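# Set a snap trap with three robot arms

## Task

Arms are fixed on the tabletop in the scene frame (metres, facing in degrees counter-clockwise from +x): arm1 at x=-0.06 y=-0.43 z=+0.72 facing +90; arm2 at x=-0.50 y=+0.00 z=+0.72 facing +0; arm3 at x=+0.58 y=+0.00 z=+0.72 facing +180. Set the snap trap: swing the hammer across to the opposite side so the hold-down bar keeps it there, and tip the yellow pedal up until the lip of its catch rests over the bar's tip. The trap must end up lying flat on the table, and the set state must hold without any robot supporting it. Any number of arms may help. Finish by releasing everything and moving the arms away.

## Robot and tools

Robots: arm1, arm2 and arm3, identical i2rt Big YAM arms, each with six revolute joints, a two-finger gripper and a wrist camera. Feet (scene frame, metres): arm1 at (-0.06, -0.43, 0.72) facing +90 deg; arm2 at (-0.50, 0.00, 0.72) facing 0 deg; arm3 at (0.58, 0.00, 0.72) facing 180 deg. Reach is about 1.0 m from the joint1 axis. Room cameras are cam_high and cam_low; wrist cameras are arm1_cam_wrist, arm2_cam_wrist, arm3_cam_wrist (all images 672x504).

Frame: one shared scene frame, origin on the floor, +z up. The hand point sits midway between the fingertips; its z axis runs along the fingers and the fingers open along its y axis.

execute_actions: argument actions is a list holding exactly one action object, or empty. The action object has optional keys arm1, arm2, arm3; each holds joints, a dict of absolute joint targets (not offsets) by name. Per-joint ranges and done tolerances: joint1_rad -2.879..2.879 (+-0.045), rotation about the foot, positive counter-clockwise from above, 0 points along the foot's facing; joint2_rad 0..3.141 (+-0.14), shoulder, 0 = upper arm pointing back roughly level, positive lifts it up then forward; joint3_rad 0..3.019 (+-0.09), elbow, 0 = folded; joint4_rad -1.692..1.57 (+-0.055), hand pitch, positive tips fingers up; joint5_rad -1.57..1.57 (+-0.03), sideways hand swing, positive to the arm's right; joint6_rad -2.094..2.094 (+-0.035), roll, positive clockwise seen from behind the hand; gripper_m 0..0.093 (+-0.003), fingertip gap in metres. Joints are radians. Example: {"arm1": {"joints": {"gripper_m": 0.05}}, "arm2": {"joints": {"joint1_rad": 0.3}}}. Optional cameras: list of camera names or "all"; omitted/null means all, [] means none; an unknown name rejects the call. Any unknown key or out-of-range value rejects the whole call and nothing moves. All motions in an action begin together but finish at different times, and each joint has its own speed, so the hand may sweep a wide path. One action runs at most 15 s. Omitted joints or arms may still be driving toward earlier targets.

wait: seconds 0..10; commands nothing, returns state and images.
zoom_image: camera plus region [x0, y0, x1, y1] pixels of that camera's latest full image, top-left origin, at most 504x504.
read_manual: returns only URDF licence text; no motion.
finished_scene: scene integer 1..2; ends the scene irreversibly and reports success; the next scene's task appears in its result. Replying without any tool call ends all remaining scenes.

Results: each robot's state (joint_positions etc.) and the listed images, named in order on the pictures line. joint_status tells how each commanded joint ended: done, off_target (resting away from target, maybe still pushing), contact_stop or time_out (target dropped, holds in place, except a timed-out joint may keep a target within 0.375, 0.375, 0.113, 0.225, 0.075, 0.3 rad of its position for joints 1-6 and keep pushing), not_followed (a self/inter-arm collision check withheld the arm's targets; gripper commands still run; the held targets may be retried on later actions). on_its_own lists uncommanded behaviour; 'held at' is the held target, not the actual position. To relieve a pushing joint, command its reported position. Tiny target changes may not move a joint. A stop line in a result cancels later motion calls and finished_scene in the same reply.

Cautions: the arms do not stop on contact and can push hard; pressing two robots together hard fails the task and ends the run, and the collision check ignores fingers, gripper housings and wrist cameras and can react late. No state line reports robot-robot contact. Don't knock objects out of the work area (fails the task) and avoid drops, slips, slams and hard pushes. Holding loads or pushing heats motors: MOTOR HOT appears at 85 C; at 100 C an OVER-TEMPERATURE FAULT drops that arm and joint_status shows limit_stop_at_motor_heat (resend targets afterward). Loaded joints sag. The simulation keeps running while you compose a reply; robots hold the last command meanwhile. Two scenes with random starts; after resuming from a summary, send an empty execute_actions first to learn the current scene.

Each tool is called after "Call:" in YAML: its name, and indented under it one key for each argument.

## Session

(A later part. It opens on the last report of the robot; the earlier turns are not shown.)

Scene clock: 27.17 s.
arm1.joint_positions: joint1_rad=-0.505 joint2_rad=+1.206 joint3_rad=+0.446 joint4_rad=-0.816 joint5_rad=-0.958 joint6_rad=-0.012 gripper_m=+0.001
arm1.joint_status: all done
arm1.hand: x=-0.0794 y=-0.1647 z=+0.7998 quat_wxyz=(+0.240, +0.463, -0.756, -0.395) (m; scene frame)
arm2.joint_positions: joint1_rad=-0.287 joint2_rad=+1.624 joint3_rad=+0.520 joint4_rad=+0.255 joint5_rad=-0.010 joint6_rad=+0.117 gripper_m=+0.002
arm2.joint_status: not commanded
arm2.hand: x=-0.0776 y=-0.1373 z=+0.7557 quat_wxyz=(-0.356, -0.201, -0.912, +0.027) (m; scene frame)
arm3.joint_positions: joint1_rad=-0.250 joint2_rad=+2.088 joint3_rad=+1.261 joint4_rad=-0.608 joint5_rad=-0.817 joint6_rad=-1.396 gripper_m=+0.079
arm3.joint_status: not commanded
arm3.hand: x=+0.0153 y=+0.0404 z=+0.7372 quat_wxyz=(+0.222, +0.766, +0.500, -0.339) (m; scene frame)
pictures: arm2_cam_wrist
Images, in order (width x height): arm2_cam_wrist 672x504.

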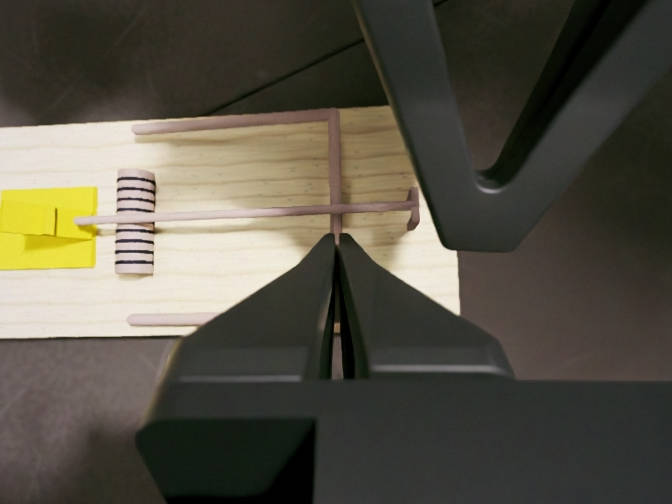

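Call:
execute_actions:
  actions:
    - {"arm1":{"joints":{"joint1_rad":-0.66,"joint2_rad":1.4,"joint3_rad":0.70,"joint4_rad":-0.85,"joint6_rad":-1.0}}}
  cameras: []

Call:
execute_actions:
  actions:
    - {"arm1":{"joints":{"joint6_rad":-2.0,"joint2_rad":1.655,"joint3_rad":0.86,"joint4_rad":-0.71,"joint1_rad":-0.55}}}
  cameras: []

Call:
execute_actions:
  actions:
    - {"arm1":{"joints":{"joint1_rad":-0.475}}}
  cameras: ["arm1_cam_wrist","arm2_cam_wrist","cam_high"]

Scene clock: 29.40 s.
arm1.joint_positions: joint1_rad=-0.660 joint2_rad=+1.399 joint3_rad=+0.671 joint4_rad=-0.838 joint5_rad=-0.958 joint6_rad=-0.983 gripper_m=+0.001
arm1.joint_status: all done
arm1.hand: x=+0.0113 y=-0.0976 z=+0.8152 quat_wxyz=(-0.012, +0.726, -0.509, -0.462) (m; scene frame)
arm2.joint_positions: joint1_rad=-0.287 joint2_rad=+1.624 joint3_rad=+0.520 joint4_rad=+0.255 joint5_rad=-0.010 joint6_rad=+0.117 gripper_m=+0.002
arm2.joint_status: not commanded
arm2.hand: x=-0.0776 y=-0.1373 z=+0.7557 quat_wxyz=(-0.356, -0.201, -0.912, +0.027) (m; scene frame)
arm3.joint_positions: joint1_rad=-0.250 joint2_rad=+2.088 joint3_rad=+1.261 joint4_rad=-0.608 joint5_rad=-0.817 joint6_rad=-1.396 gripper_m=+0.079
arm3.joint_status: not commanded
arm3.hand: x=+0.0153 y=+0.0404 z=+0.7372 quat_wxyz=(+0.222, +0.766, +0.500, -0.339) (m; scene frame)
pictures: none
No camera images: the call's "cameras" was empty. Leave "cameras" out to get every camera's image.

Scene clock: 31.27 s.
arm1.joint_positions: joint1_rad=-0.548 joint2_rad=+1.659 joint3_rad=+0.835 joint4_rad=-0.722 joint5_rad=-0.958 joint6_rad=-1.983 gripper_m=+0.001
arm1.joint_status: all done
arm1.hand: x=+0.0123 y=-0.0250 z=+0.7758 quat_wxyz=(-0.218, +0.886, -0.044, -0.408) (m; scene frame)
arm2.joint_positions: joint1_rad=-0.287 joint2_rad=+1.624 joint3_rad=+0.520 joint4_rad=+0.255 joint5_rad=-0.010 joint6_rad=+0.117 gripper_m=+0.002
arm2.joint_status: not commanded
arm2.hand: x=-0.0776 y=-0.1373 z=+0.7557 quat_wxyz=(-0.356, -0.201, -0.912, +0.027) (m; scene frame)
arm3.joint_positions: joint1_rad=-0.250 joint2_rad=+2.088 joint3_rad=+1.261 joint4_rad=-0.608 joint5_rad=-0.817 joint6_rad=-1.396 gripper_m=+0.079
arm3.joint_status: not commanded
arm3.hand: x=+0.0153 y=+0.0404 z=+0.7372 quat_wxyz=(+0.222, +0.766, +0.500, -0.339) (m; scene frame)
pictures: none
No camera images: the call's "cameras" was empty. Leave "cameras" out to get every camera's image.

Scene clock: 31.97 s.
arm1.joint_positions: joint1_rad=-0.472 joint2_rad=+1.659 joint3_rad=+0.835 joint4_rad=-0.722 joint5_rad=-0.958 joint6_rad=-1.984 gripper_m=+0.001
arm1.joint_status: all done
arm1.hand: x=-0.0187 y=-0.0207 z=+0.7759 quat_wxyz=(-0.203, +0.887, -0.010, -0.415) (m; scene frame)
arm2.joint_positions: joint1_rad=-0.287 joint2_rad=+1.624 joint3_rad=+0.520 joint4_rad=+0.255 joint5_rad=-0.010 joint6_rad=+0.117 gripper_m=+0.002
arm2.joint_status: not commanded
arm2.hand: x=-0.0776 y=-0.1373 z=+0.7557 quat_wxyz=(-0.356, -0.201, -0.912, +0.027) (m; scene frame)
arm3.joint_positions: joint1_rad=-0.250 joint2_rad=+2.088 joint3_rad=+1.261 joint4_rad=-0.608 joint5_rad=-0.817 joint6_rad=-1.396 gripper_m=+0.079
arm3.joint_status: not commanded
arm3.hand: x=+0.0153 y=+0.0404 z=+0.7372 quat_wxyz=(+0.222, +0.766, +0.500, -0.339) (m; scene frame)
pictures: arm1_cam_wrist, arm2_cam_wrist, cam_high
Images, in order (width x height): arm1_cam_wrist 672x504, arm2_cam_wrist 672x504, cam_high 672x504.

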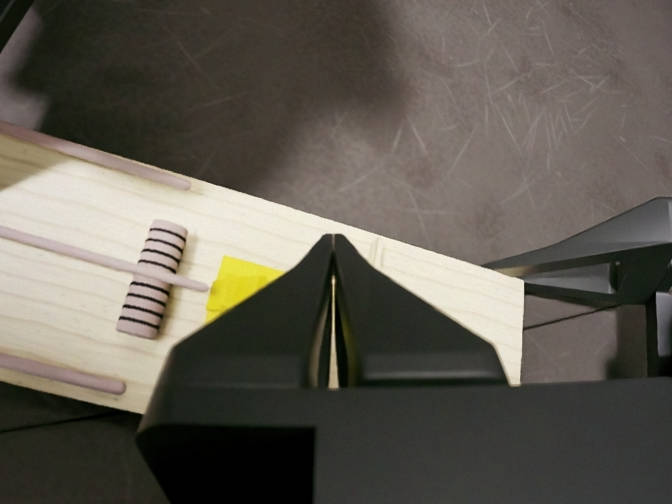

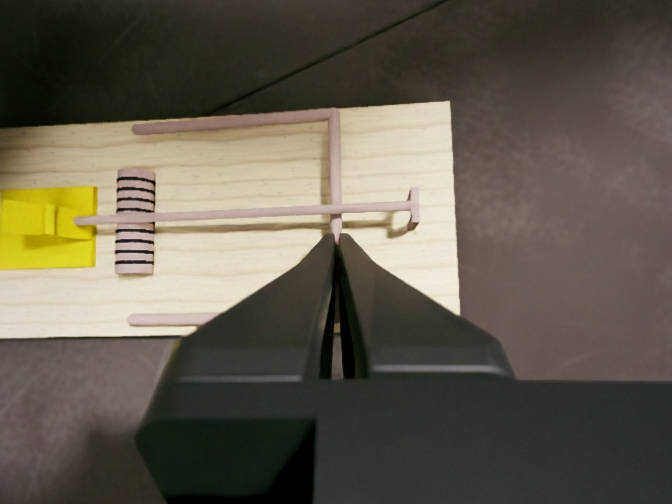

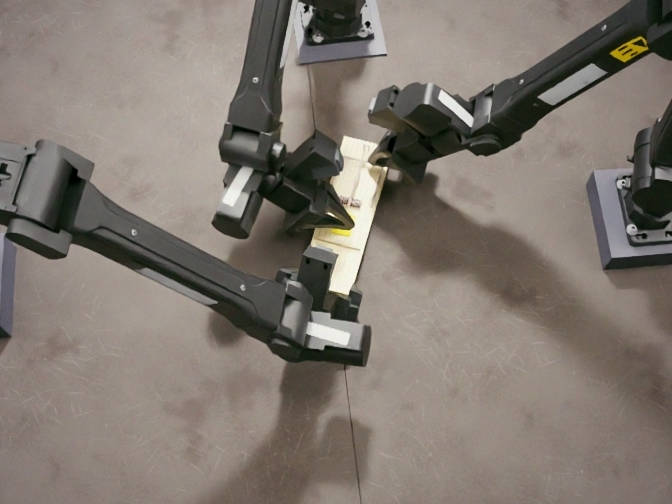

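Call:
execute_actions:
  actions:
    - {"arm1":{"joints":{"joint4_rad":-0.85}},"arm2":{"joints":{"joint2_rad":1.71}}}
  cameras: ["arm2_cam_wrist"]

Call:
zoom_image:
  camera: "arm2_cam_wrist"
  region: [0, 140, 180, 290]

Scene clock: 32.97 s.
arm1.joint_positions: joint1_rad=-0.472 joint2_rad=+1.659 joint3_rad=+0.835 joint4_rad=-0.834 joint5_rad=-0.958 joint6_rad=-1.984 gripper_m=+0.001
arm1.joint_status: all done
arm1.hand: x=-0.0271 y=-0.0382 z=+0.7765 quat_wxyz=(-0.157, +0.885, -0.036, -0.436) (m; scene frame)
arm2.joint_positions: joint1_rad=-0.287 joint2_rad=+1.638 joint3_rad=+0.520 joint4_rad=+0.263 joint5_rad=-0.009 joint6_rad=+0.117 gripper_m=+0.002
arm2.joint_status: all done
arm2.hand: x=-0.0780 y=-0.1372 z=+0.7513 quat_wxyz=(-0.353, -0.201, -0.913, +0.027) (m; scene frame)
arm3.joint_positions: joint1_rad=-0.250 joint2_rad=+2.088 joint3_rad=+1.261 joint4_rad=-0.608 joint5_rad=-0.817 joint6_rad=-1.396 gripper_m=+0.079
arm3.joint_status: not commanded
arm3.hand: x=+0.0153 y=+0.0404 z=+0.7372 quat_wxyz=(+0.222, +0.766, +0.500, -0.339) (m; scene frame)
pictures: arm2_cam_wrist
Images, in order (width x height): arm2_cam_wrist 672x504.

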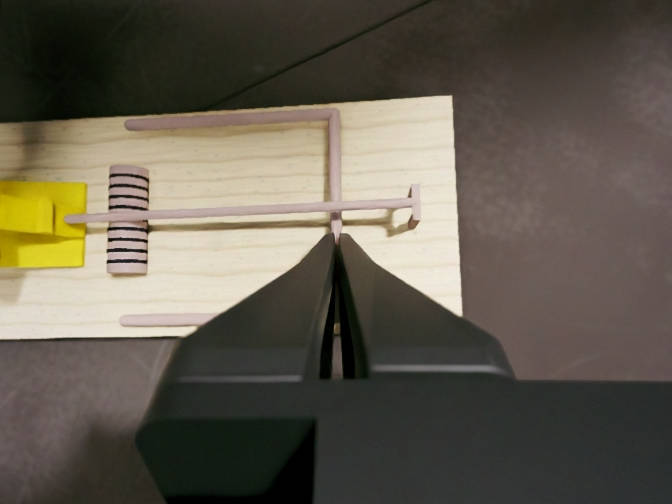

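Region (0, 140, 180, 290) of arm2_cam_wrist's 672x504 image, scaled by 2.800, with more detail than that image has.

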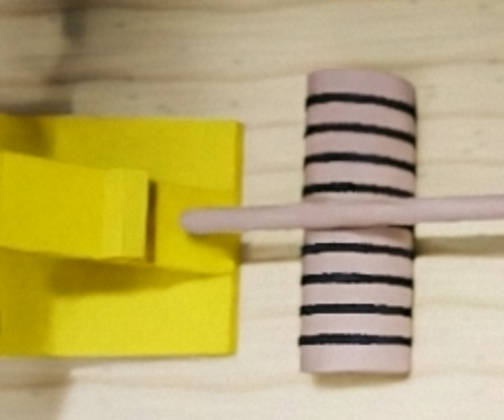

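Call:
execute_actions:
  actions:
    - {"arm1":{"joints":{"joint4_rad":-0.95}}}
  cameras: ["arm2_cam_wrist"]

Call:
zoom_image:
  camera: "arm2_cam_wrist"
  region: [0, 140, 180, 290]

Scene clock: 33.83 s.
arm1.joint_positions: joint1_rad=-0.472 joint2_rad=+1.659 joint3_rad=+0.841 joint4_rad=-0.913 joint5_rad=-0.958 joint6_rad=-1.988 gripper_m=+0.001
arm1.joint_status: all done
arm1.hand: x=-0.0317 y=-0.0478 z=+0.7797 quat_wxyz=(-0.129, +0.883, -0.050, -0.448) (m; scene frame)
arm2.joint_positions: joint1_rad=-0.287 joint2_rad=+1.638 joint3_rad=+0.520 joint4_rad=+0.263 joint5_rad=-0.009 joint6_rad=+0.117 gripper_m=+0.002
arm2.joint_status: not commanded
arm2.hand: x=-0.0780 y=-0.1372 z=+0.7513 quat_wxyz=(-0.353, -0.201, -0.913, +0.027) (m; scene frame)
arm3.joint_positions: joint1_rad=-0.250 joint2_rad=+2.088 joint3_rad=+1.261 joint4_rad=-0.608 joint5_rad=-0.817 joint6_rad=-1.396 gripper_m=+0.079
arm3.joint_status: not commanded
arm3.hand: x=+0.0153 y=+0.0404 z=+0.7372 quat_wxyz=(+0.222, +0.766, +0.500, -0.339) (m; scene frame)
pictures: arm2_cam_wrist
Images, in order (width x height): arm2_cam_wrist 672x504.

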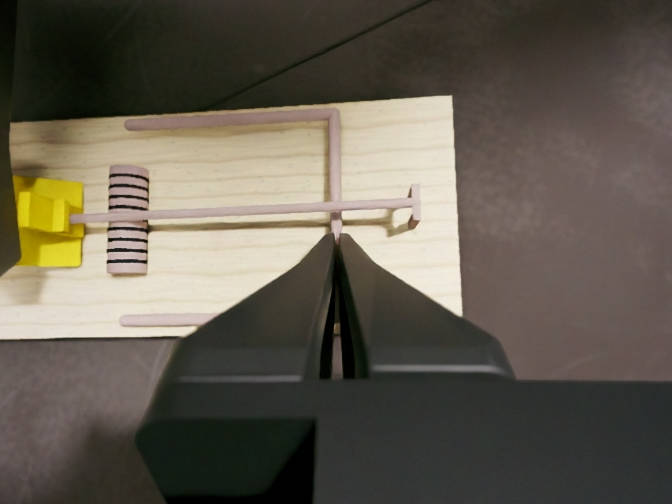

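Region (0, 140, 180, 290) of arm2_cam_wrist's 672x504 image, scaled by 2.800, with more detail than that image has.

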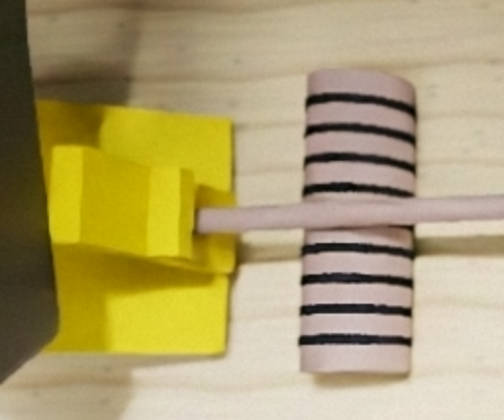

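Call:
execute_actions:
  actions:
    - {"arm2":{"joints":{"joint1_rad":-0.29,"joint2_rad":1.61,"joint3_rad":0.50,"joint4_rad":0.24}}}
  cameras: []

Call:
execute_actions:
  actions:
    - {"arm2":{"joints":{"gripper_m":0.012}}}
  cameras: []

Call:
execute_actions:
  actions:
    - {"arm2":{"joints":{"joint2_rad":1.45,"joint3_rad":0.46}},"arm1":{"joints":{"joint4_rad":-0.78}}}
  cameras: []

Call:
execute_actions:
  actions:
    - {"arm2":{"joints":{"joint2_rad":0.8,"joint1_rad":-0.5}},"arm1":{"joints":{"joint2_rad":1.0}},"arm3":{"joints":{"gripper_m":0.093,"joint1_rad":-0.25,"joint2_rad":2.09,"joint3_rad":1.265}}}
  cameras: []

Call:
execute_actions:
  actions:
    - {"arm3":{"joints":{"joint2_rad":1.7}}}
  cameras: ["cam_high","cam_low"]

Scene clock: 35.37 s.
arm1.joint_positions: joint1_rad=-0.473 joint2_rad=+1.659 joint3_rad=+0.842 joint4_rad=-0.915 joint5_rad=-0.961 joint6_rad=-1.988 gripper_m=+0.001
arm1.joint_status: not commanded
arm1.hand: x=-0.0318 y=-0.0478 z=+0.7802 quat_wxyz=(-0.129, +0.883, -0.051, -0.449) (m; scene frame)
arm2.joint_positions: joint1_rad=-0.287 joint2_rad=+1.607 joint3_rad=+0.513 joint4_rad=+0.262 joint5_rad=-0.009 joint6_rad=+0.116 gripper_m=+0.002
arm2.joint_status: all done
arm2.hand: x=-0.0772 y=-0.1374 z=+0.7618 quat_wxyz=(-0.364, -0.200, -0.909, +0.028) (m; scene frame)
arm3.joint_positions: joint1_rad=-0.249 joint2_rad=+2.088 joint3_rad=+1.261 joint4_rad=-0.608 joint5_rad=-0.815 joint6_rad=-1.389 gripper_m=+0.079
arm3.joint_status: not commanded
arm3.hand: x=+0.0153 y=+0.0400 z=+0.7370 quat_wxyz=(+0.222, +0.768, +0.498, -0.337) (m; scene frame)
pictures: none
No camera images: the call's "cameras" was empty. Leave "cameras" out to get every camera's image.

Scene clock: 35.83 s.
arm1.joint_positions: joint1_rad=-0.473 joint2_rad=+1.659 joint3_rad=+0.842 joint4_rad=-0.915 joint5_rad=-0.961 joint6_rad=-1.988 gripper_m=+0.001
arm1.joint_status: not commanded
arm1.hand: x=-0.0317 y=-0.0478 z=+0.7802 quat_wxyz=(-0.129, +0.883, -0.051, -0.449) (m; scene frame)
arm2.joint_positions: joint1_rad=-0.287 joint2_rad=+1.607 joint3_rad=+0.506 joint4_rad=+0.256 joint5_rad=+0.001 joint6_rad=+0.116 gripper_m=+0.012
arm2.joint_status: all done
arm2.hand: x=-0.0825 y=-0.1374 z=+0.7584 quat_wxyz=(-0.357, -0.202, -0.911, +0.032) (m; scene frame)
arm3.joint_positions: joint1_rad=-0.249 joint2_rad=+2.088 joint3_rad=+1.261 joint4_rad=-0.608 joint5_rad=-0.815 joint6_rad=-1.391 gripper_m=+0.079
arm3.joint_status: not commanded
arm3.hand: x=+0.0153 y=+0.0400 z=+0.7370 quat_wxyz=(+0.222, +0.767, +0.498, -0.337) (m; scene frame)
pictures: none
No camera images: the call's "cameras" was empty. Leave "cameras" out to get every camera's image.

Scene clock: 36.83 s.
arm1.joint_positions: joint1_rad=-0.473 joint2_rad=+1.659 joint3_rad=+0.842 joint4_rad=-0.797 joint5_rad=-0.962 joint6_rad=-1.988 gripper_m=+0.001
arm1.joint_status: all done
arm1.hand: x=-0.0230 y=-0.0296 z=+0.7781 quat_wxyz=(-0.177, +0.886, -0.024, -0.429) (m; scene frame)
arm2.joint_positions: joint1_rad=-0.287 joint2_rad=+1.453 joint3_rad=+0.449 joint4_rad=+0.247 joint5_rad=+0.001 joint6_rad=+0.116 gripper_m=+0.012
arm2.joint_status: all done
arm2.hand: x=-0.0935 y=-0.1342 z=+0.7994 quat_wxyz=(-0.397, -0.199, -0.895, +0.037) (m; scene frame)
arm3.joint_positions: joint1_rad=-0.249 joint2_rad=+2.088 joint3_rad=+1.261 joint4_rad=-0.608 joint5_rad=-0.815 joint6_rad=-1.393 gripper_m=+0.079
arm3.joint_status: not commanded
arm3.hand: x=+0.0153 y=+0.0400 z=+0.7369 quat_wxyz=(+0.222, +0.767, +0.499, -0.337) (m; scene frame)
pictures: none
No camera images: the call's "cameras" was empty. Leave "cameras" out to get every camera's image.

Scene clock: 38.17 s.
arm1.joint_positions: joint1_rad=-0.473 joint2_rad=+0.994 joint3_rad=+0.842 joint4_rad=-0.797 joint5_rad=-0.961 joint6_rad=-1.988 gripper_m=+0.001
arm1.joint_status: all done
arm1.hand: x=-0.0338 y=-0.0536 z=+1.0140 quat_wxyz=(-0.431, +0.846, +0.128, -0.287) (m; scene frame)
arm2.joint_positions: joint1_rad=-0.499 joint2_rad=+0.799 joint3_rad=+0.449 joint4_rad=+0.245 joint5_rad=+0.003 joint6_rad=+0.115 gripper_m=+0.012
arm2.joint_status: all done
arm2.hand: x=-0.1499 y=-0.2094 z=+1.0678 quat_wxyz=(-0.658, -0.239, -0.701, +0.136) (m; scene frame)
arm3.joint_positions: joint1_rad=-0.249 joint2_rad=+2.085 joint3_rad=+1.261 joint4_rad=-0.608 joint5_rad=-0.808 joint6_rad=-1.391 gripper_m=+0.093
arm3.joint_status: all done
arm3.hand: x=+0.0149 y=+0.0410 z=+0.7377 quat_wxyz=(+0.219, +0.768, +0.500, -0.336) (m; scene frame)
pictures: none
No camera images: the call's "cameras" was empty. Leave "cameras" out to get every camera's image.

Scene clock: 39.50 s.
arm1.joint_positions: joint1_rad=-0.473 joint2_rad=+0.994 joint3_rad=+0.842 joint4_rad=-0.797 joint5_rad=-0.961 joint6_rad=-1.988 gripper_m=+0.001
arm1.joint_status: not commanded
arm1.hand: x=-0.0338 y=-0.0536 z=+1.0140 quat_wxyz=(-0.431, +0.846, +0.128, -0.287) (m; scene frame)
arm2.joint_positions: joint1_rad=-0.499 joint2_rad=+0.799 joint3_rad=+0.449 joint4_rad=+0.245 joint5_rad=+0.003 joint6_rad=+0.115 gripper_m=+0.012
arm2.joint_status: not commanded
arm2.hand: x=-0.1499 y=-0.2094 z=+1.0678 quat_wxyz=(-0.658, -0.239, -0.701, +0.136) (m; scene frame)
arm3.joint_positions: joint1_rad=-0.249 joint2_rad=+1.681 joint3_rad=+1.258 joint4_rad=-0.615 joint5_rad=-0.785 joint6_rad=-1.388 gripper_m=+0.093
arm3.joint_status: all done
arm3.hand: x=-0.0098 y=+0.0534 z=+0.9566 quat_wxyz=(+0.069, +0.709, +0.547, -0.439) (m; scene frame)
pictures: cam_high, cam_low
Images, in order (width x height): cam_high 672x504, cam_low 672x504.

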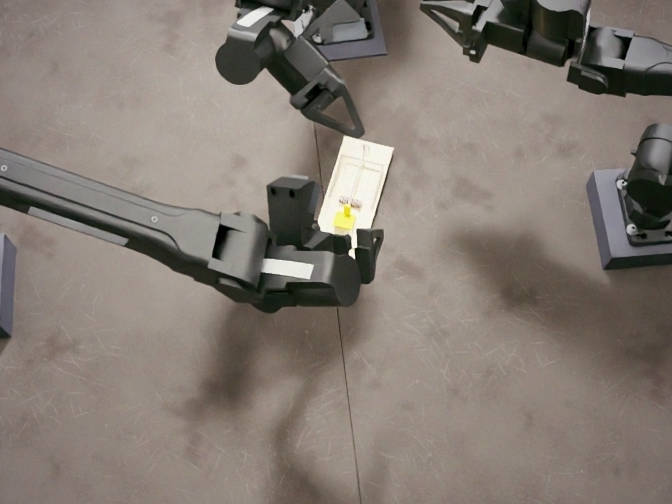

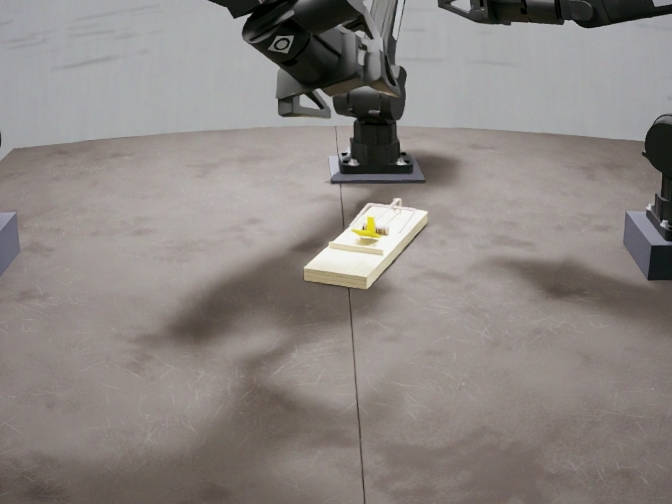

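Call:
finished_scene:
  scene: 2

The scene is finished: the task was done.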